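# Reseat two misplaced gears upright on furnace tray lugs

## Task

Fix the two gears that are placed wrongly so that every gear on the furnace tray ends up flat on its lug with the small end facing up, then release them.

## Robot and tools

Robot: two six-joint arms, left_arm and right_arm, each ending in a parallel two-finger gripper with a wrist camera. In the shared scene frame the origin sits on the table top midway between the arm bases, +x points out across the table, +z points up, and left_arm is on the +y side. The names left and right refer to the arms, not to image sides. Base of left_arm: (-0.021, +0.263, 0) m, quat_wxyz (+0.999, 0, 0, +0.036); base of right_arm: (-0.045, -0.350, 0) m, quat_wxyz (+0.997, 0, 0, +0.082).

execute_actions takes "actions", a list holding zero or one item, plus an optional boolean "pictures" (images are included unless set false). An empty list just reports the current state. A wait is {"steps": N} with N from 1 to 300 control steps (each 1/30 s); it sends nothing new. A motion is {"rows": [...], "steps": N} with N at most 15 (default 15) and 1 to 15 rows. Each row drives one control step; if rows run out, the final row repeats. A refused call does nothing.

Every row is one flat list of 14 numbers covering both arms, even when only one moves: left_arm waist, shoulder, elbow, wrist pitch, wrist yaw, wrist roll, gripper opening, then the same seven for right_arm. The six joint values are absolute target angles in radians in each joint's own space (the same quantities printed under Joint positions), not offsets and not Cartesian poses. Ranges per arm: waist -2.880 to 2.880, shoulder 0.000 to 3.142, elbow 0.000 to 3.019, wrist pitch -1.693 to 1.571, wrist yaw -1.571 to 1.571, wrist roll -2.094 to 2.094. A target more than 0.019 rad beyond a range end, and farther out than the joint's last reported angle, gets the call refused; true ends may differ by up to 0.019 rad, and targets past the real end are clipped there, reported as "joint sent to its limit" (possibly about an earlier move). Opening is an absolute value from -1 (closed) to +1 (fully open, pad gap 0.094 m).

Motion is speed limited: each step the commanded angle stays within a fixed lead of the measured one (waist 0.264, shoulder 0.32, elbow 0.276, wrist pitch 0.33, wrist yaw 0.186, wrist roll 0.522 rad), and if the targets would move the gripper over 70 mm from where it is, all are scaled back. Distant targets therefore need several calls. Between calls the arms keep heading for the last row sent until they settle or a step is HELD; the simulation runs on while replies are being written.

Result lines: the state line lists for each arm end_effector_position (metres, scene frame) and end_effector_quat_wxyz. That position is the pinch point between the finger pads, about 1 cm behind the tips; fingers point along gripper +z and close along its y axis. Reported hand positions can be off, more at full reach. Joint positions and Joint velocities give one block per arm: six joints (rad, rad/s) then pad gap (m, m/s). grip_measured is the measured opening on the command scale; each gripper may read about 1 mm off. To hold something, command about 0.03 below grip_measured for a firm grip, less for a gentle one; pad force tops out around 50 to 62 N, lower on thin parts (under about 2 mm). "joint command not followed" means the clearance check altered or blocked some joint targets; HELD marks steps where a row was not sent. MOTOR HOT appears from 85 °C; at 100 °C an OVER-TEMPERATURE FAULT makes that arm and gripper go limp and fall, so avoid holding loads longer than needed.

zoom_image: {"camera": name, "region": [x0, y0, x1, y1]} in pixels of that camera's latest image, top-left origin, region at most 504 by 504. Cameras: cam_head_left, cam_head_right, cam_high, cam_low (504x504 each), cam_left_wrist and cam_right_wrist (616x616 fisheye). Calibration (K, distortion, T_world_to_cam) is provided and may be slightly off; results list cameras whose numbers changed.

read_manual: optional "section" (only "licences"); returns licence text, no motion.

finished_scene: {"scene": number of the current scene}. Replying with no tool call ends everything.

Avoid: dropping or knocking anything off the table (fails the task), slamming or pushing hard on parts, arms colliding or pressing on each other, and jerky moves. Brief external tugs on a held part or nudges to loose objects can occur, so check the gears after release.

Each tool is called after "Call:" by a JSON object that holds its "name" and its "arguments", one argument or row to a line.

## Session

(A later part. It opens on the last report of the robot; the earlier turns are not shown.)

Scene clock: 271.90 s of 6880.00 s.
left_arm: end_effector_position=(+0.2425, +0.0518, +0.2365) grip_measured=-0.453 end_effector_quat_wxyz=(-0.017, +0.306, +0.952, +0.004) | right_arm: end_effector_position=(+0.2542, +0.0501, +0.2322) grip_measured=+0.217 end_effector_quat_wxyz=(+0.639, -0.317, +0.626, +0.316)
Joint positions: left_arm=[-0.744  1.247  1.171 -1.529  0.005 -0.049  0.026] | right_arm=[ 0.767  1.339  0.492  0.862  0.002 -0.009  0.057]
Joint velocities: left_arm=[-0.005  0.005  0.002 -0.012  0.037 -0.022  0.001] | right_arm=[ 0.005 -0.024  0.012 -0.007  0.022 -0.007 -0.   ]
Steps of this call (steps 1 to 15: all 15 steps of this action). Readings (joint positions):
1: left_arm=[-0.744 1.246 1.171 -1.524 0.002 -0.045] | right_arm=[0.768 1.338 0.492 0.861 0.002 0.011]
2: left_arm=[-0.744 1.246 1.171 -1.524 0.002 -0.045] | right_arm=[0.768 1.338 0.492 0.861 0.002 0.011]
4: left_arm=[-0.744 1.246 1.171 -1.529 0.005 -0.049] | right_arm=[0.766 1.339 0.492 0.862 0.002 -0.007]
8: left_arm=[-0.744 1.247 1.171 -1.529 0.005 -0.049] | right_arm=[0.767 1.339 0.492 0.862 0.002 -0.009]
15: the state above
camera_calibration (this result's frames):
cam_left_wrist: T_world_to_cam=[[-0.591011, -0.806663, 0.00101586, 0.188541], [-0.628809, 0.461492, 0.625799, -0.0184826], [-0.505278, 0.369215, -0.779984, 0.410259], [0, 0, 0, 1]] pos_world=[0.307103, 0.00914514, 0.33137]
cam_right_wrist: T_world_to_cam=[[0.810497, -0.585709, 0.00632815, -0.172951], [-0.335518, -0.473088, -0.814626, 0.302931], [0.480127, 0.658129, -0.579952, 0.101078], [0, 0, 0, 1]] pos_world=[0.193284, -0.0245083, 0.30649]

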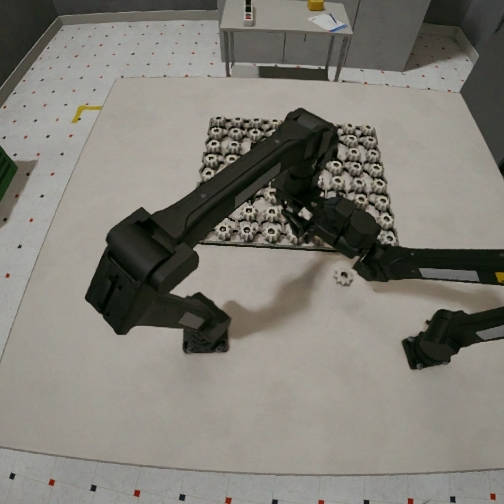

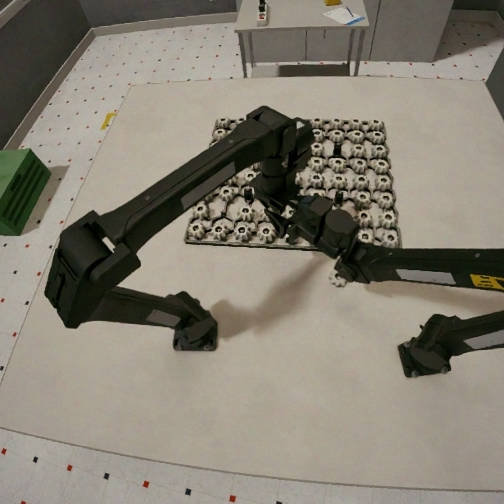

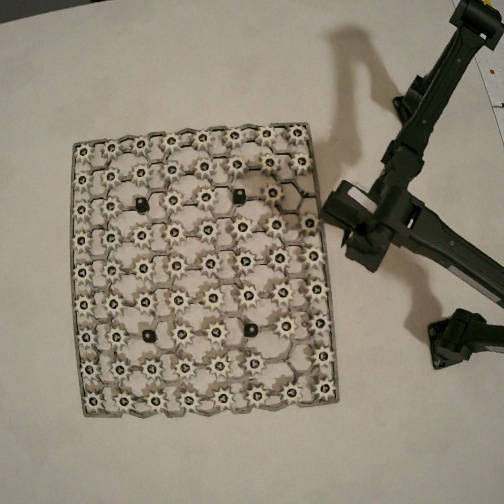

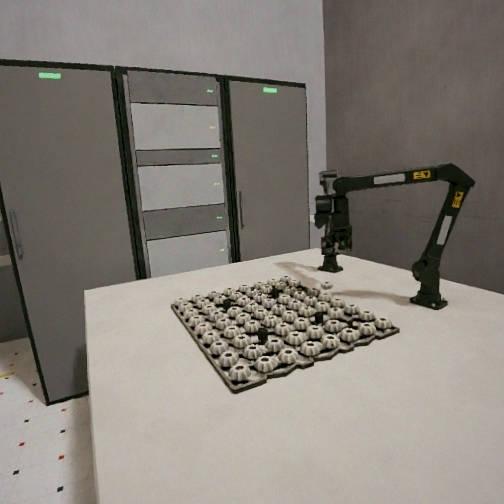

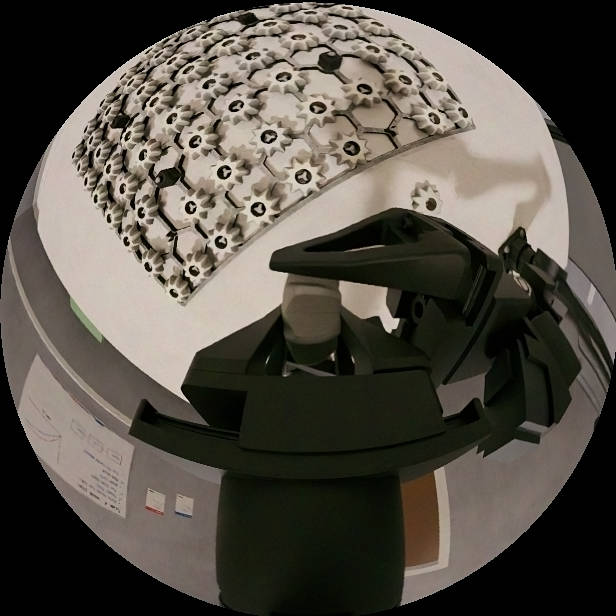

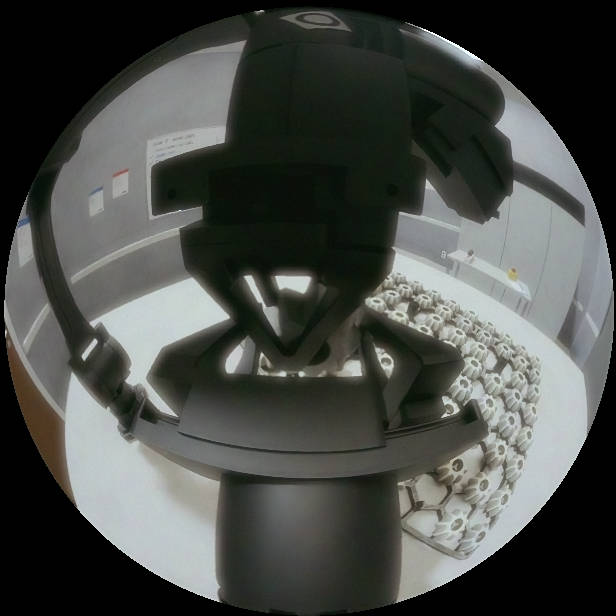

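Call:
{"name": "execute_actions", "arguments": {
  "actions": [
    {"rows": [[-0.738,1.239,1.23,-1.532,0,-0.03,-0.15, 0.762,1.345,0.52,0.885,0,0,0.15]],"steps":10}
  ],
  "pictures": false
}}

Call:
{"name": "execute_actions", "arguments": {
  "actions": [
    {"rows": [[-0.738,1.239,1.45,-1.69,0,-0.03,-0.15, 0.762,1.345,0.52,0.885,0,0,0.15]]}
  ],
  "pictures": false
}}

Call:
{"name": "execute_actions", "arguments": {
  "actions": [
    {"rows": [[-0.738,1.239,1.45,-1.69,0,-0.03,-0.15, 0.762,1.10,0.41,0.70,0,0,0.15]],"steps":10}
  ],
  "pictures": false
}}

Call:
{"name": "execute_actions", "arguments": {
  "actions": [
    {"rows": [[-0.3,1.239,1.45,-1.69,0,-0.03,0.5, 0.413,1.464,1.07,-1.17,0,0.575,0.15]]}
  ],
  "pictures": false
}}

Call:
{"name": "execute_actions", "arguments": {
  "actions": [
    {"steps": 40}
  ]
}}

Scene clock: 291.90 s of 6880.00 s.
left_arm: end_effector_position=(+0.2432, +0.0522, +0.2372) grip_measured=-0.152 end_effector_quat_wxyz=(-0.015, +0.308, +0.951, +0.005) | right_arm: end_effector_position=(+0.2548, +0.0518, +0.2238) grip_measured=+0.208 end_effector_quat_wxyz=(+0.633, -0.321, +0.631, +0.314)
Joint positions: left_arm=[-0.744  1.246  1.172 -1.529  0.002 -0.045  0.04 ] | right_arm=[ 0.767  1.356  0.492  0.862 -0.001 -0.01   0.057]
Joint velocities: left_arm=[ 0.005 -0.005  0.007 -0.012 -0.022 -0.007 -0.001] | right_arm=[-0.015  0.005 -0.012 -0.017 -0.007 -0.007 -0.   ]
Steps of this call (steps 1 to 15: the robot went on to your last target; steps 16 to 90: nothing new was sent; then 16.67 s passed at rest; steps 91 to 100: all 10 steps of this action). Readings (joint positions):
91: left_arm=[-0.744 1.247 1.171 -1.529 0.002 -0.049] | right_arm=[0.767 1.339 0.492 0.862 -0.001 -0.010]
92: left_arm=[-0.744 1.246 1.172 -1.529 0.002 -0.048] | right_arm=[0.767 1.340 0.492 0.862 -0.002 -0.010]
94: left_arm=[-0.744 1.246 1.172 -1.529 0.002 -0.047] | right_arm=[0.767 1.347 0.492 0.862 -0.001 -0.010]
98: left_arm=[-0.744 1.246 1.172 -1.529 0.002 -0.045] | right_arm=[0.767 1.356 0.492 0.862 -0.001 -0.010]
100: the state above

Scene clock: 292.40 s of 6880.00 s.
left_arm: end_effector_position=(+0.2553, +0.0426, +0.3360) grip_measured=-0.152 end_effector_quat_wxyz=(+0.035, +0.308, +0.951, -0.014) | right_arm: end_effector_position=(+0.2548, +0.0518, +0.2238) grip_measured=+0.208 end_effector_quat_wxyz=(+0.633, -0.321, +0.631, +0.314)
Joint positions: left_arm=[-0.744  1.232  1.418 -1.681  0.002 -0.045  0.04 ] | right_arm=[ 0.767  1.356  0.492  0.862 -0.001 -0.01   0.057]
Joint velocities: left_arm=[ 0.005  0.015 -0.012 -0.007  0.022 -0.051 -0.   ] | right_arm=[-0.005 -0.024  0.012  0.007  0.022 -0.066 -0.001]
Steps of this call (steps 1 to 15: all 15 steps of this action). Readings (joint positions):
1: left_arm=[-0.744 1.247 1.183 -1.547 0.002 -0.045] | right_arm=[0.767 1.356 0.492 0.862 -0.001 -0.010]
2: left_arm=[-0.744 1.252 1.204 -1.581 0.002 -0.045] | right_arm=[0.767 1.356 0.492 0.862 -0.001 -0.010]
4: left_arm=[-0.744 1.254 1.265 -1.629 0.002 -0.045] | right_arm=[0.767 1.356 0.492 0.862 -0.001 -0.010]
8: left_arm=[-0.744 1.251 1.395 -1.671 0.002 -0.045] | right_arm=[0.767 1.356 0.492 0.862 -0.001 -0.010]
15: the state above

Scene clock: 292.73 s of 6880.00 s.
left_arm: end_effector_position=(+0.2553, +0.0426, +0.3360) grip_measured=-0.152 end_effector_quat_wxyz=(+0.035, +0.308, +0.951, -0.014) | right_arm: end_effector_position=(+0.2182, +0.0027, +0.2459) grip_measured=+0.208 end_effector_quat_wxyz=(+0.630, -0.322, +0.633, +0.313)
Joint positions: left_arm=[-0.744  1.232  1.418 -1.681  0.002 -0.045  0.04 ] | right_arm=[ 0.767  1.083  0.375  0.698 -0.001 -0.01   0.057]
Joint velocities: left_arm=[-0.015 -0.005 -0.002 -0.002 -0.095  0.081  0.   ] | right_arm=[-0.005  0.122  0.002  0.007 -0.007  0.007 -0.001]
Steps of this call (steps 1 to 10: all 10 steps of this action). Readings (joint positions):
1: left_arm=[-0.744 1.232 1.418 -1.681 0.002 -0.045] | right_arm=[0.767 1.340 0.485 0.833 -0.001 -0.010]
2: left_arm=[-0.744 1.232 1.418 -1.681 0.002 -0.045] | right_arm=[0.767 1.299 0.466 0.776 -0.001 -0.010]
4: left_arm=[-0.744 1.232 1.418 -1.681 0.002 -0.045] | right_arm=[0.767 1.192 0.407 0.714 -0.001 -0.010]
8: left_arm=[-0.744 1.232 1.418 -1.681 0.002 -0.045] | right_arm=[0.767 1.084 0.374 0.698 -0.001 -0.010]
10: the state above

Scene clock: 293.23 s of 6880.00 s.
left_arm: end_effector_position=(+0.3252, +0.1901, +0.3355) grip_measured=+0.498 end_effector_quat_wxyz=(+0.037, +0.082, +0.996, -0.003) | right_arm: end_effector_position=(+0.3932, -0.0784, +0.0711) grip_measured=+0.208 end_effector_quat_wxyz=(+0.268, -0.043, +0.951, +0.148)
Joint positions: left_arm=[-0.281  1.233  1.418 -1.681 -0.003 -0.043  0.07 ] | right_arm=[ 0.394  1.534  0.853 -0.267  0.004  0.465  0.057]
Joint velocities: left_arm=[-0.278 -0.005  0.007 -0.002  0.125 -0.037 -0.001] | right_arm=[-0.034 -0.005  0.872 -2.127 -0.007  0.344  0.001]
Steps of this call (steps 1 to 15: all 15 steps of this action). Readings (joint positions):
1: left_arm=[-0.731 1.232 1.418 -1.681 0.007 -0.043] | right_arm=[0.758 1.094 0.380 0.673 -0.008 0.023]
2: left_arm=[-0.699 1.232 1.418 -1.681 0.009 -0.043] | right_arm=[0.737 1.119 0.399 0.626 -0.012 0.067]
4: left_arm=[-0.589 1.232 1.418 -1.681 0.008 -0.043] | right_arm=[0.670 1.202 0.449 0.529 -0.012 0.148]
8: left_arm=[-0.332 1.233 1.418 -1.681 -0.001 -0.043] | right_arm=[0.516 1.392 0.583 0.273 -0.006 0.304]
15: the state above

Scene clock: 294.57 s of 6880.00 s.
left_arm: end_effector_position=(+0.3237, +0.1835, +0.3355) grip_measured=+0.498 end_effector_quat_wxyz=(+0.037, +0.092, +0.995, -0.004) | right_arm: end_effector_position=(+0.2844, -0.1388, +0.1061) grip_measured=+0.208 end_effector_quat_wxyz=(-0.011, -0.004, +1.000, -0.008)
Joint positions: left_arm=[-0.299  1.233  1.418 -1.681 -0.001 -0.043  0.07 ] | right_arm=[ 0.409  1.473  1.035 -1.16   0.002  0.564  0.057]
Joint velocities: left_arm=[-0.005 -0.005 -0.002 -0.012 -0.007  0.007  0.   ] | right_arm=[-0.005  0.015 -0.017 -0.012 -0.051  0.022 -0.   ]
Steps of this call (steps 1 to 30: the robot went on to your last target; steps 31 to 40: nothing new was sent). Readings (joint positions):
1: left_arm=[-0.289 1.233 1.418 -1.681 -0.002 -0.043] | right_arm=[0.394 1.533 0.884 -0.344 0.004 0.479]
2: left_arm=[-0.295 1.233 1.418 -1.681 -0.002 -0.043] | right_arm=[0.395 1.531 0.918 -0.431 0.004 0.492]
4: left_arm=[-0.299 1.233 1.418 -1.681 -0.001 -0.043] | right_arm=[0.400 1.523 0.984 -0.639 0.003 0.517]
8: left_arm=[-0.299 1.233 1.418 -1.681 -0.001 -0.043] | right_arm=[0.408 1.484 1.037 -1.032 0.002 0.544]
40: the state above
All arms were judged still, so your last target was given up. Only a new action makes them travel on or press farther. Fingers that are still opening or closing keep moving.
camera_calibration (this result's frames):
cam_left_wrist: T_world_to_cam=[[-0.192278, -0.98134, -0.00132011, 0.246392], [-0.82777, 0.161466, 0.537331, 0.0590176], [-0.527091, 0.10441, -0.84337, 0.556761], [0, 0, 0, 1]] pos_world=[0.389693, 0.174134, 0.438169]
cam_right_wrist: T_world_to_cam=[[0.00554203, -0.999985, -0.000392892, -0.13517], [-0.792376, -0.00463111, 0.610015, 0.164749], [-0.610007, -0.0030694, -0.79239, 0.378578], [0, 0, 0, 1]] pos_world=[0.362228, -0.133243, 0.199429]

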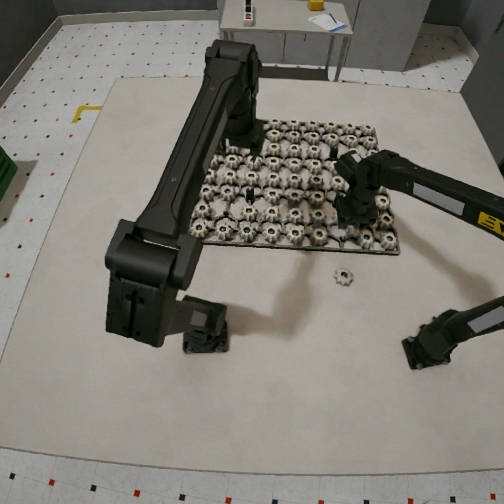

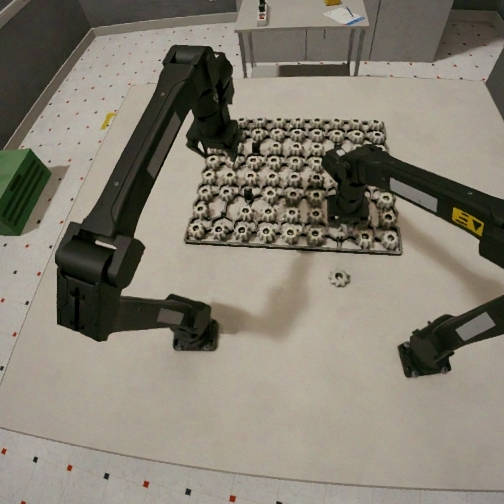

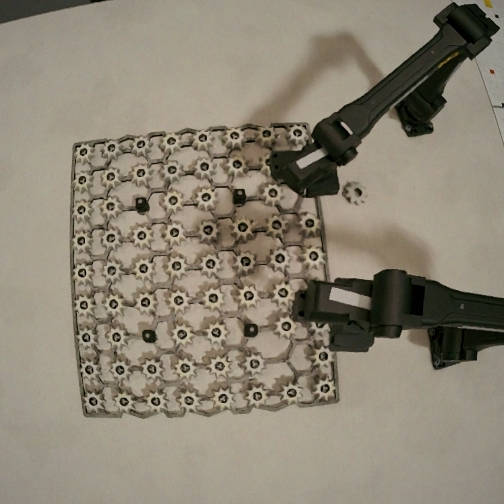

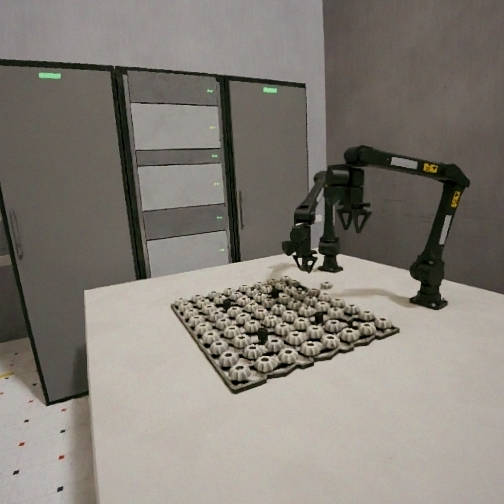

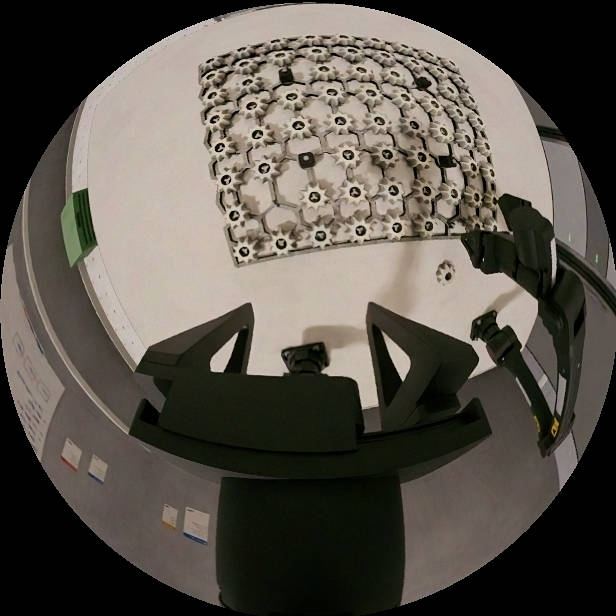

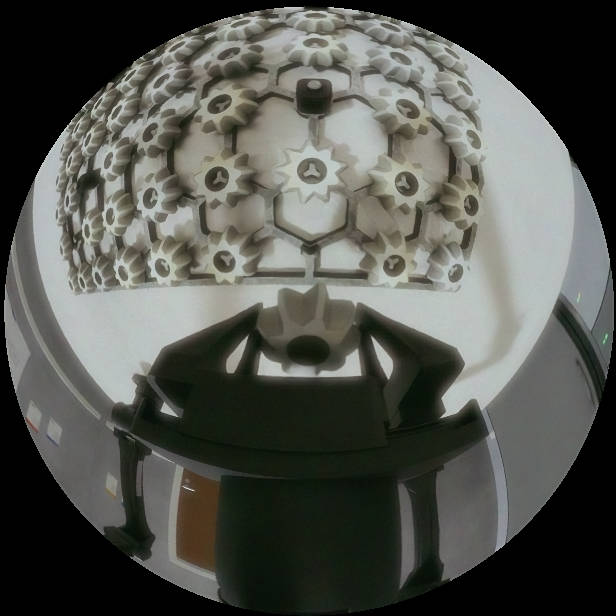

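Call:
{"name": "execute_actions", "arguments": {
  "actions": [
    {"rows": [[-0.3,1.239,1.45,-1.69,0,-0.03,0.5, 0.386,1.551,0.962,-0.947,0,0.55,0.15]]}
  ],
  "pictures": false
}}

Call:
{"name": "execute_actions", "arguments": {
  "actions": [
    {"steps": 12}
  ]
}}

Scene clock: 307.90 s of 6880.00 s.
left_arm: end_effector_position=(+0.3237, +0.1835, +0.3355) grip_measured=+0.498 end_effector_quat_wxyz=(+0.037, +0.092, +0.995, -0.004) | right_arm: end_effector_position=(+0.2906, -0.1433, +0.0357) grip_measured=+0.208 end_effector_quat_wxyz=(-0.011, +0.004, +1.000, -0.006)
Joint positions: left_arm=[-0.299  1.233  1.418 -1.681 -0.001 -0.043  0.07 ] | right_arm=[ 0.389  1.581  0.944 -0.959 -0.001  0.561  0.057]
Joint velocities: left_arm=[-0.015 -0.015 -0.007  0.002  0.022  0.037 -0.001] | right_arm=[-0.005 -0.005  0.002  0.007 -0.066 -0.022  0.001]
Steps of this call (steps 1 to 90: nothing new was sent; then 9.83 s passed at rest; steps 91 to 105: all 15 steps of this action). Readings (joint positions):
91: left_arm=[-0.299 1.233 1.418 -1.681 -0.001 -0.043] | right_arm=[0.408 1.476 1.023 -1.128 0.002 0.564]
92: left_arm=[-0.299 1.233 1.418 -1.681 -0.001 -0.043] | right_arm=[0.406 1.479 1.006 -1.064 0.001 0.563]
94: left_arm=[-0.299 1.233 1.418 -1.681 -0.001 -0.043] | right_arm=[0.399 1.510 0.979 -0.988 0.001 0.562]
98: left_arm=[-0.299 1.233 1.418 -1.681 -0.001 -0.043] | right_arm=[0.390 1.577 0.948 -0.962 0.001 0.562]
105: the state above

Scene clock: 308.30 s of 6880.00 s.
left_arm: end_effector_position=(+0.3237, +0.1835, +0.3355) grip_measured=+0.498 end_effector_quat_wxyz=(+0.037, +0.092, +0.995, -0.004) | right_arm: end_effector_position=(+0.2906, -0.1433, +0.0357) grip_measured=+0.208 end_effector_quat_wxyz=(-0.011, +0.004, +1.000, -0.006)
Joint positions: left_arm=[-0.299  1.233  1.418 -1.681 -0.001 -0.043  0.07 ] | right_arm=[ 0.389  1.581  0.944 -0.959 -0.001  0.561  0.057]
Joint velocities: left_arm=[-0.005 -0.005  0.002 -0.002 -0.037 -0.037 -0.001] | right_arm=[-0.015  0.005 -0.017  0.007 -0.022 -0.051 -0.001]
Steps of this call (steps 1 to 12: the robot went on to your last target). Readings (joint positions):
1: left_arm=[-0.299 1.233 1.418 -1.681 -0.001 -0.043] | right_arm=[0.389 1.581 0.944 -0.959 -0.001 0.561]
2: left_arm=[-0.299 1.233 1.418 -1.681 -0.001 -0.043] | right_arm=[0.389 1.581 0.944 -0.959 -0.001 0.561]
4: left_arm=[-0.299 1.233 1.418 -1.681 -0.001 -0.043] | right_arm=[0.389 1.581 0.944 -0.959 -0.001 0.561]
8: left_arm=[-0.299 1.233 1.418 -1.681 -0.001 -0.043] | right_arm=[0.389 1.581 0.944 -0.959 -0.001 0.561]
12: the state above
camera_calibration (this result's frames):
cam_left_wrist: T_world_to_cam=[[-0.192278, -0.98134, -0.00132011, 0.246392], [-0.82777, 0.161466, 0.537331, 0.0590176], [-0.527091, 0.10441, -0.84337, 0.556761], [0, 0, 0, 1]] pos_world=[0.389693, 0.174134, 0.438169]
cam_right_wrist: T_world_to_cam=[[-0.0117143, -0.999921, -0.00456724, -0.134486], [-0.792405, 0.00649713, 0.609961, 0.214194], [-0.609883, 0.0107644, -0.792419, 0.328523], [0, 0, 0, 1]] pos_world=[0.368514, -0.139403, 0.129063]

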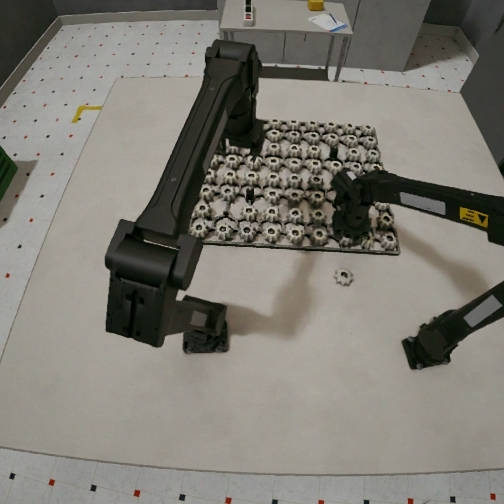

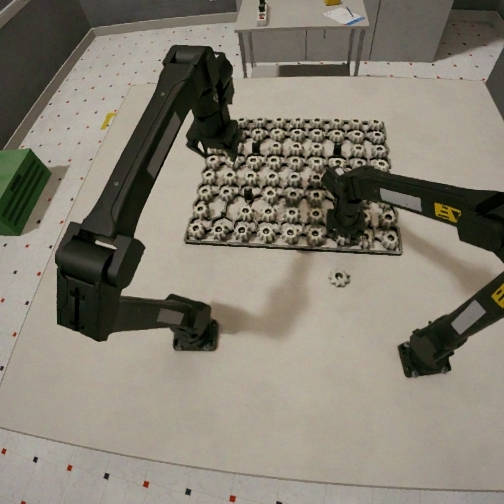

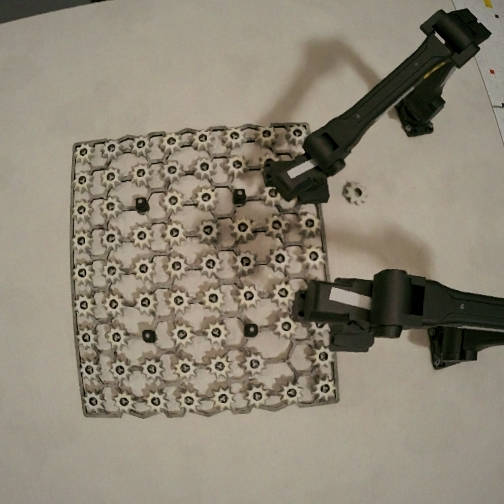

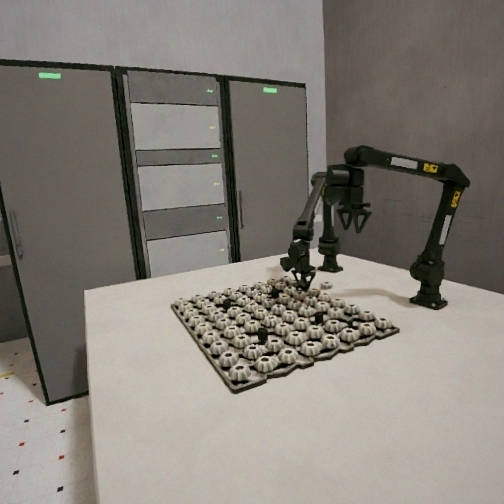

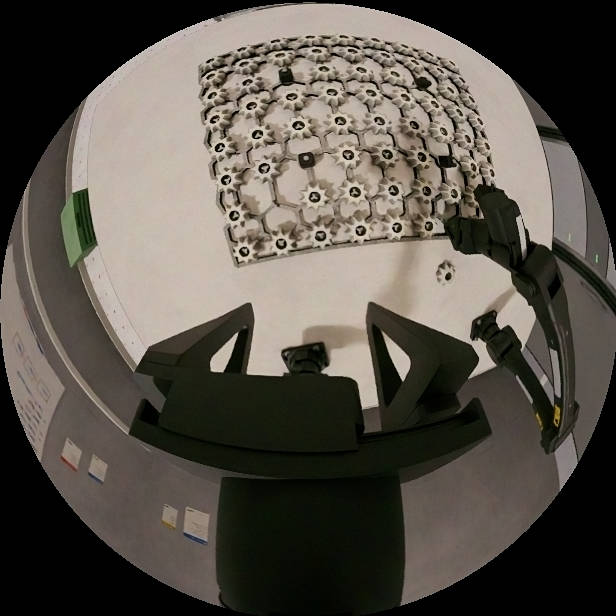

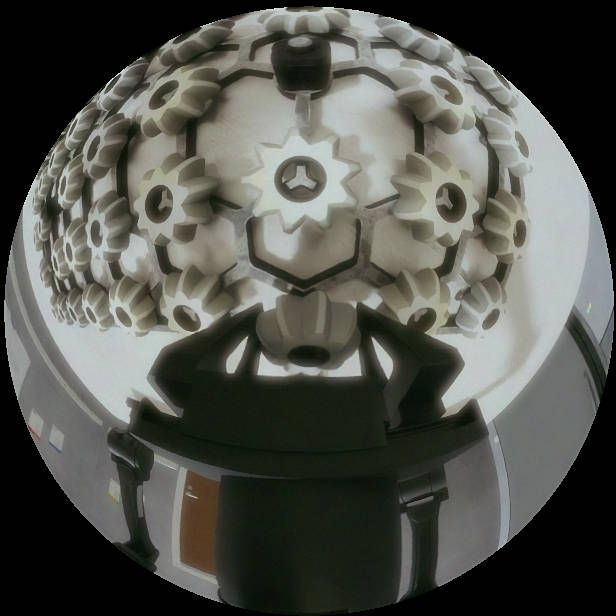

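Call:
{"name": "execute_actions", "arguments": {
  "actions": [
    {"rows": [[-0.3,1.239,1.45,-1.69,0,-0.03,0.5, 0.392,1.548,1.0,-0.975,0,0.55,0.15]]}
  ],
  "pictures": false
}}

Call:
{"name": "execute_actions", "arguments": {
  "actions": [
    {"steps": 8}
  ]
}}

Scene clock: 321.20 s of 6880.00 s.
left_arm: end_effector_position=(+0.3237, +0.1835, +0.3355) grip_measured=+0.498 end_effector_quat_wxyz=(+0.037, +0.092, +0.995, -0.004) | right_arm: end_effector_position=(+0.2897, -0.1438, +0.0357) grip_measured=+0.208 end_effector_quat_wxyz=(-0.013, +0.004, +1.000, -0.007)
Joint positions: left_arm=[-0.299  1.233  1.418 -1.681 -0.001 -0.043  0.07 ] | right_arm=[ 0.389  1.581  0.944 -0.963 -0.001  0.561  0.057]
Joint velocities: left_arm=[-0.005 -0.015 -0.007 -0.012 -0.007  0.037 -0.   ] | right_arm=[-0.005 -0.005 -0.002 -0.012 -0.007 -0.022 -0.   ]
Steps of this call (steps 1 to 15: the robot went on to your last target; steps 16 to 90: nothing new was sent; then 9.40 s passed at rest; steps 91 to 105: all 15 steps of this action). Readings (joint positions):
91: left_arm=[-0.299 1.233 1.418 -1.681 -0.001 -0.043] | right_arm=[0.389 1.581 0.944 -0.960 -0.001 0.561]
92: left_arm=[-0.299 1.233 1.418 -1.681 -0.001 -0.043] | right_arm=[0.389 1.581 0.944 -0.961 -0.001 0.561]
94: left_arm=[-0.299 1.233 1.418 -1.681 -0.001 -0.043] | right_arm=[0.389 1.581 0.944 -0.963 -0.001 0.561]
98: left_arm=[-0.299 1.233 1.418 -1.681 -0.001 -0.043] | right_arm=[0.389 1.581 0.944 -0.963 -0.001 0.561]
105: the state above

Scene clock: 321.47 s of 6880.00 s.
left_arm: end_effector_position=(+0.3237, +0.1835, +0.3355) grip_measured=+0.498 end_effector_quat_wxyz=(+0.037, +0.092, +0.995, -0.004) | right_arm: end_effector_position=(+0.2897, -0.1438, +0.0357) grip_measured=+0.208 end_effector_quat_wxyz=(-0.013, +0.004, +1.000, -0.007)
Joint positions: left_arm=[-0.299  1.233  1.418 -1.681 -0.001 -0.043  0.07 ] | right_arm=[ 0.389  1.581  0.944 -0.963 -0.001  0.561  0.057]
Joint velocities: left_arm=[-0.024 -0.015 -0.007  0.002 -0.022 -0.007 -0.001] | right_arm=[-0.005 -0.034 -0.007 -0.012  0.051 -0.037  0.   ]
Steps of this call (steps 1 to 8: the robot went on to your last target). Readings (joint positions):
1: left_arm=[-0.299 1.233 1.418 -1.681 -0.001 -0.043] | right_arm=[0.389 1.581 0.944 -0.963 -0.001 0.561]
2: left_arm=[-0.299 1.233 1.418 -1.681 -0.001 -0.043] | right_arm=[0.389 1.581 0.944 -0.963 -0.001 0.561]
4: left_arm=[-0.299 1.233 1.418 -1.681 -0.001 -0.043] | right_arm=[0.389 1.581 0.944 -0.963 -0.001 0.561]
8: the state above
camera_calibration (this result's frames):
cam_left_wrist: T_world_to_cam=[[-0.192278, -0.98134, -0.00132011, 0.246392], [-0.82777, 0.161466, 0.537331, 0.0590176], [-0.527091, 0.10441, -0.84337, 0.556761], [0, 0, 0, 1]] pos_world=[0.389693, 0.174134, 0.438169]
cam_right_wrist: T_world_to_cam=[[-0.0117266, -0.999929, -0.00232241, -0.135115], [-0.790222, 0.00784405, 0.612771, 0.212945], [-0.612709, 0.00902093, -0.790257, 0.328507], [0, 0, 0, 1]] pos_world=[0.367969, -0.139739, 0.128804]

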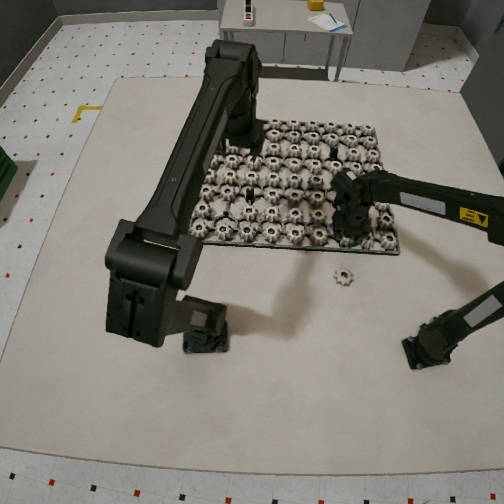

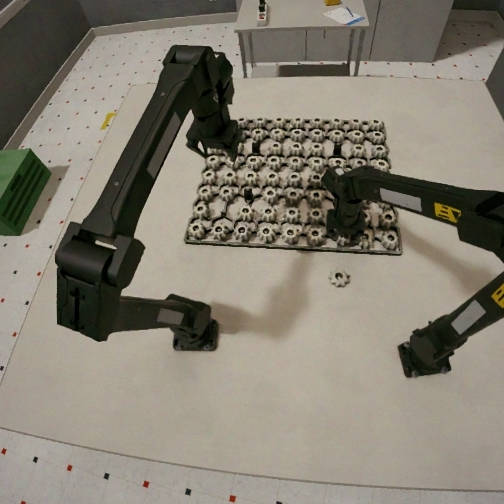

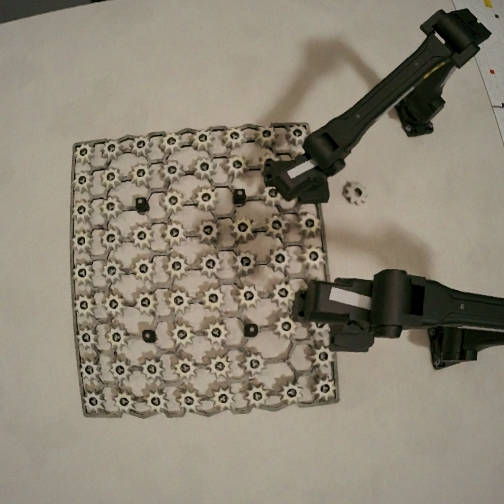

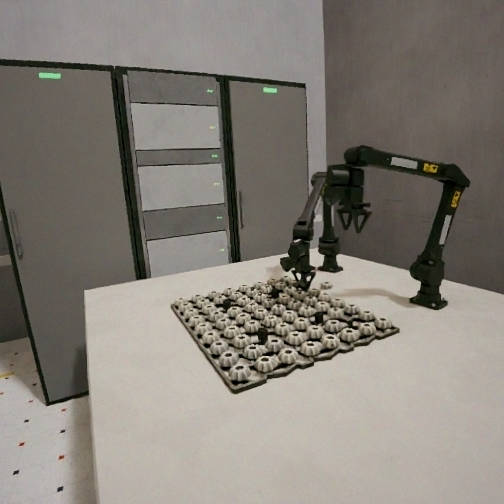

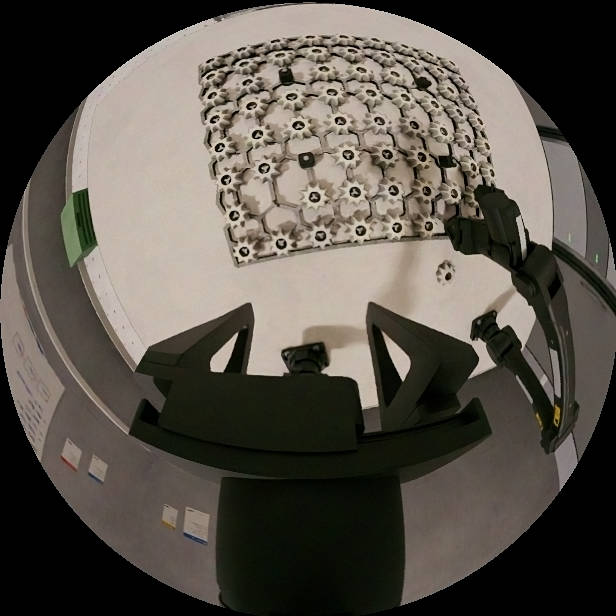

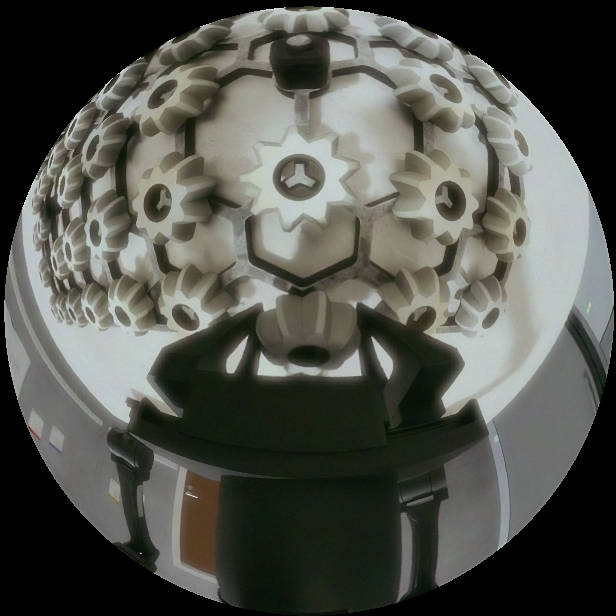

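Call:
{"name": "execute_actions", "arguments": {
  "actions": [
    {"rows": [[-0.3,1.239,1.45,-1.69,0,-0.03,0.5, 0.392,1.44,1.08,-1.19,0,0.55,0.15]],"steps":12}
  ],
  "pictures": false
}}

Call:
{"name": "execute_actions", "arguments": {
  "actions": [
    {"rows": [[-0.3,1.239,1.45,-1.69,0,-0.03,0.5, 1.0,1.187,0.72,-1.076,0,0.55,0.15]]}
  ],
  "pictures": false
}}

Call:
{"name": "execute_actions", "arguments": {
  "actions": [
    {"steps": 15}
  ],
  "pictures": false
}}

Call:
{"name": "execute_actions", "arguments": {
  "actions": [
    {"rows": [[-0.3,1.239,1.45,-1.69,0,-0.03,0.5, 1.0,1.285,0.615,-0.87,0,0.55,0.15]]}
  ],
  "pictures": false
}}

Call:
{"name": "execute_actions", "arguments": {
  "actions": [
    {"rows": [[-0.3,1.239,1.45,-1.69,0,-0.03,0.5, 1.0,1.285,0.615,-0.87,0,0.55,0.6]]}
  ]
}}

Scene clock: 350.37 s of 6880.00 s.
left_arm: end_effector_position=(+0.3237, +0.1835, +0.3355) grip_measured=+0.498 end_effector_quat_wxyz=(+0.037, +0.092, +0.995, -0.004) | right_arm: end_effector_position=(+0.2836, -0.1476, +0.1162) grip_measured=+0.208 end_effector_quat_wxyz=(-0.008, +0.004, +1.000, -0.004)
Joint positions: left_arm=[-0.299  1.233  1.418 -1.681 -0.001 -0.043  0.07 ] | right_arm=[ 0.389  1.442  1.03  -1.177 -0.001  0.561  0.057]
Joint velocities: left_arm=[ 0.015 -0.024  0.002  0.007 -0.007 -0.022 -0.001] | right_arm=[-0.005 -0.083  0.144  0.007  0.022 -0.022  0.001]
Steps of this call (steps 1 to 15: the robot went on to your last target; steps 16 to 90: nothing new was sent; then 25.50 s passed at rest; steps 91 to 102: all 12 steps of this action). Readings (joint positions):
91: left_arm=[-0.299 1.233 1.418 -1.681 -0.001 -0.043] | right_arm=[0.389 1.578 0.950 -0.987 -0.001 0.561]
92: left_arm=[-0.299 1.233 1.418 -1.681 -0.001 -0.043] | right_arm=[0.389 1.573 0.958 -1.034 -0.001 0.561]
94: left_arm=[-0.299 1.233 1.418 -1.681 -0.001 -0.043] | right_arm=[0.389 1.546 0.968 -1.106 -0.001 0.561]
98: left_arm=[-0.299 1.233 1.418 -1.681 -0.001 -0.043] | right_arm=[0.389 1.476 0.997 -1.172 -0.001 0.561]
102: the state above

Scene clock: 350.87 s of 6880.00 s.
left_arm: end_effector_position=(+0.3237, +0.1835, +0.3355) grip_measured=+0.498 end_effector_quat_wxyz=(+0.037, +0.092, +0.995, -0.004) | right_arm: end_effector_position=(+0.0524, -0.0892, +0.0776) grip_measured=+0.208 end_effector_quat_wxyz=(-0.011, -0.320, +0.947, -0.007)
Joint positions: left_arm=[-0.299  1.233  1.418 -1.681 -0.001 -0.043  0.07 ] | right_arm=[ 1.046  1.207  0.701 -1.089 -0.008  0.558  0.057]
Joint velocities: left_arm=[-0.005 -0.005 -0.002  0.012 -0.007 -0.037 -0.   ] | right_arm=[-0.298 -0.005 -0.017 -0.002  0.022  0.037  0.   ]
Steps of this call (steps 1 to 15: all 15 steps of this action). Readings (joint positions):
1: left_arm=[-0.299 1.233 1.418 -1.681 -0.001 -0.043] | right_arm=[0.398 1.431 1.018 -1.161 0.004 0.561]
2: left_arm=[-0.299 1.233 1.418 -1.681 -0.001 -0.043] | right_arm=[0.417 1.406 0.983 -1.132 0.009 0.561]
4: left_arm=[-0.299 1.233 1.418 -1.681 -0.001 -0.043] | right_arm=[0.491 1.342 0.890 -1.109 0.009 0.561]
8: left_arm=[-0.299 1.233 1.418 -1.681 -0.001 -0.043] | right_arm=[0.747 1.237 0.734 -1.103 0.004 0.561]
15: the state above

Scene clock: 351.37 s of 6880.00 s.
left_arm: end_effector_position=(+0.3237, +0.1835, +0.3355) grip_measured=+0.498 end_effector_quat_wxyz=(+0.037, +0.092, +0.995, -0.004) | right_arm: end_effector_position=(+0.0659, -0.0946, +0.0776) grip_measured=+0.208 end_effector_quat_wxyz=(-0.008, -0.297, +0.955, -0.009)
Joint positions: left_arm=[-0.299  1.233  1.418 -1.681 -0.001 -0.043  0.07 ] | right_arm=[ 0.999  1.207  0.701 -1.089 -0.     0.558  0.057]
Joint velocities: left_arm=[-0.015 -0.005  0.002 -0.007 -0.007 -0.007 -0.001] | right_arm=[-0.005 -0.015  0.002 -0.007 -0.037 -0.037 -0.   ]
Steps of this call (steps 1 to 15: the robot went on to your last target). Readings (joint positions):
1: left_arm=[-0.299 1.233 1.418 -1.681 -0.001 -0.043] | right_arm=[1.035 1.207 0.701 -1.089 -0.006 0.558]
2: left_arm=[-0.299 1.233 1.418 -1.681 -0.001 -0.043] | right_arm=[1.023 1.207 0.701 -1.089 -0.003 0.558]
4: left_arm=[-0.299 1.233 1.418 -1.681 -0.001 -0.043] | right_arm=[1.004 1.207 0.701 -1.089 -0.001 0.558]
8: left_arm=[-0.299 1.233 1.418 -1.681 -0.001 -0.043] | right_arm=[0.999 1.207 0.701 -1.089 -0.000 0.558]
15: the state above

Scene clock: 351.87 s of 6880.00 s.
left_arm: end_effector_position=(+0.3237, +0.1835, +0.3355) grip_measured=+0.498 end_effector_quat_wxyz=(+0.037, +0.092, +0.995, -0.004) | right_arm: end_effector_position=(+0.0622, -0.1032, +0.0169) grip_measured=+0.208 end_effector_quat_wxyz=(-0.010, -0.297, +0.955, -0.011)
Joint positions: left_arm=[-0.299  1.233  1.418 -1.681 -0.001 -0.043  0.07 ] | right_arm=[ 0.999  1.308  0.59  -0.883 -0.     0.558  0.057]
Joint velocities: left_arm=[-0.015 -0.005 -0.002 -0.002 -0.095 -0.022 -0.001] | right_arm=[-0.015 -0.034  0.007  0.027  0.022  0.007 -0.001]
Steps of this call (steps 1 to 15: all 15 steps of this action). Readings (joint positions):
1: left_arm=[-0.299 1.233 1.418 -1.681 -0.001 -0.043] | right_arm=[0.999 1.210 0.688 -1.055 -0.000 0.558]
2: left_arm=[-0.299 1.233 1.418 -1.681 -0.001 -0.043] | right_arm=[0.999 1.216 0.668 -0.986 -0.000 0.558]
4: left_arm=[-0.299 1.233 1.418 -1.681 -0.001 -0.043] | right_arm=[0.999 1.252 0.633 -0.910 -0.000 0.558]
8: left_arm=[-0.299 1.233 1.418 -1.681 -0.001 -0.043] | right_arm=[0.999 1.310 0.595 -0.889 -0.000 0.558]
15: the state above

Scene clock: 352.37 s of 6880.00 s.
left_arm: end_effector_position=(+0.3237, +0.1835, +0.3355) grip_measured=+0.498 end_effector_quat_wxyz=(+0.037, +0.092, +0.995, -0.004) | right_arm: end_effector_position=(+0.0628, -0.1019, +0.0199) grip_measured=+0.598 end_effector_quat_wxyz=(-0.006, -0.297, +0.955, -0.006)
Joint positions: left_arm=[-0.299  1.233  1.418 -1.681 -0.001 -0.043  0.07 ] | right_arm=[ 0.999  1.296  0.59  -0.883 -0.     0.558  0.075]
Joint velocities: left_arm=[-0.015 -0.005  0.002  0.002 -0.037  0.022 -0.001] | right_arm=[-0.005  0.015  0.007 -0.002 -0.037 -0.037 -0.001]
Steps of this call (steps 1 to 15: all 15 steps of this action). Readings (joint positions):
1: left_arm=[-0.299 1.233 1.418 -1.681 -0.001 -0.043] | right_arm=[0.999 1.307 0.590 -0.883 -0.000 0.558]
2: left_arm=[-0.299 1.233 1.418 -1.681 -0.001 -0.043] | right_arm=[0.999 1.306 0.590 -0.883 -0.000 0.558]
4: left_arm=[-0.299 1.233 1.418 -1.681 -0.001 -0.043] | right_arm=[0.999 1.301 0.590 -0.883 -0.000 0.558]
8: left_arm=[-0.299 1.233 1.418 -1.681 -0.001 -0.043] | right_arm=[0.999 1.296 0.590 -0.883 -0.000 0.558]
15: the state above
camera_calibration (this result's frames):
cam_left_wrist: T_world_to_cam=[[-0.192278, -0.98134, -0.00132011, 0.246392], [-0.82777, 0.161466, 0.537331, 0.0590176], [-0.527091, 0.10441, -0.84337, 0.556761], [0, 0, 0, 1]] pos_world=[0.389693, 0.174134, 0.438169]
cam_right_wrist: T_world_to_cam=[[0.565452, -0.824745, -0.00773265, -0.114159], [-0.654446, -0.45436, 0.604365, -0.0124928], [-0.50196, -0.336679, -0.79667, 0.134554], [0, 0, 0, 1]] pos_world=[0.123916, -0.0545272, 0.113862]

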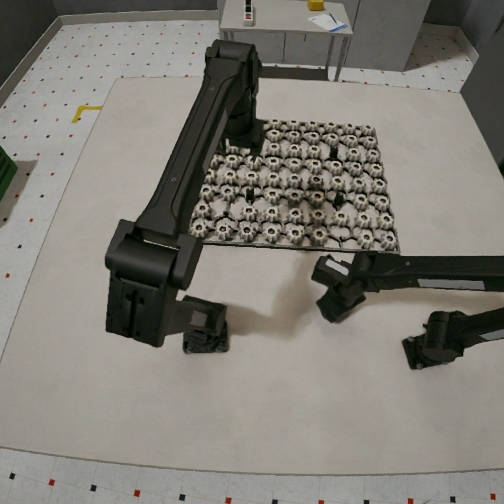

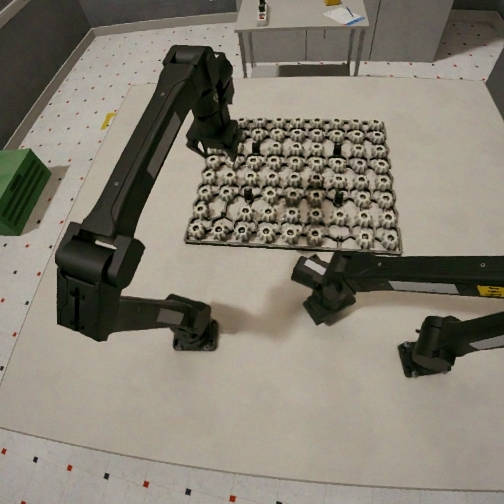

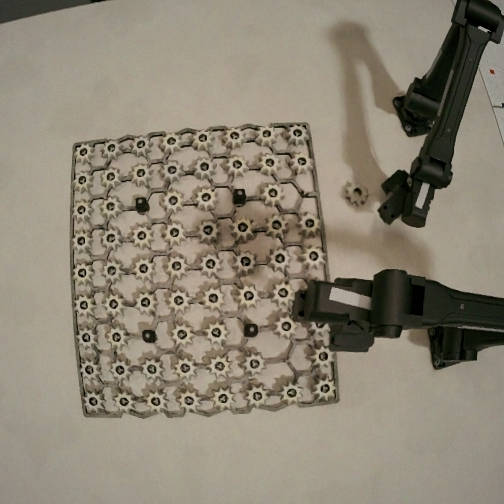

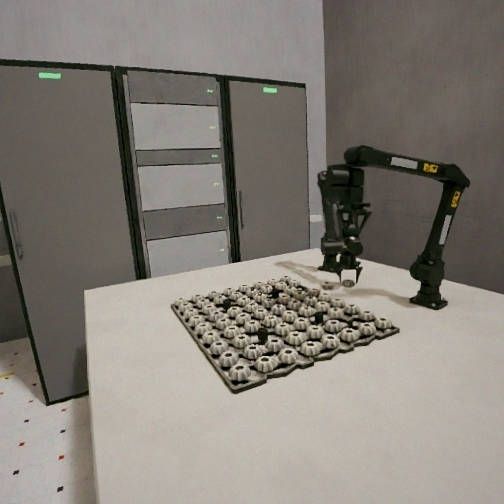

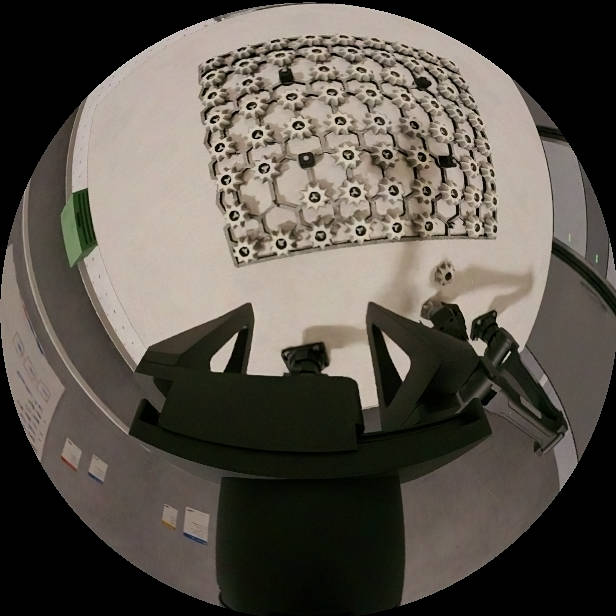

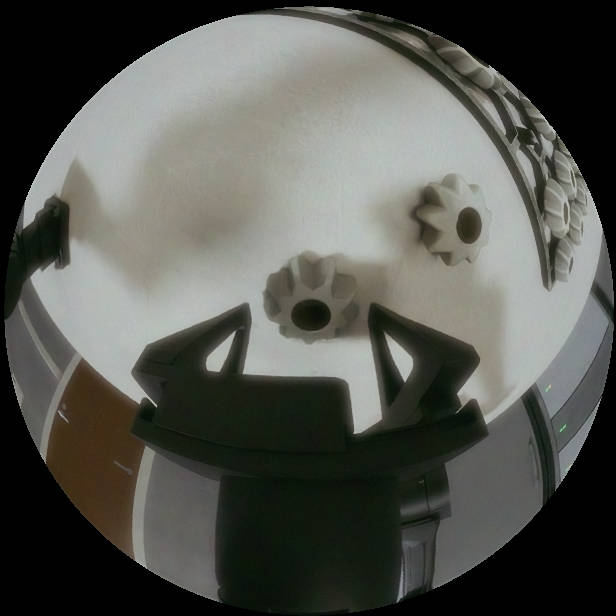

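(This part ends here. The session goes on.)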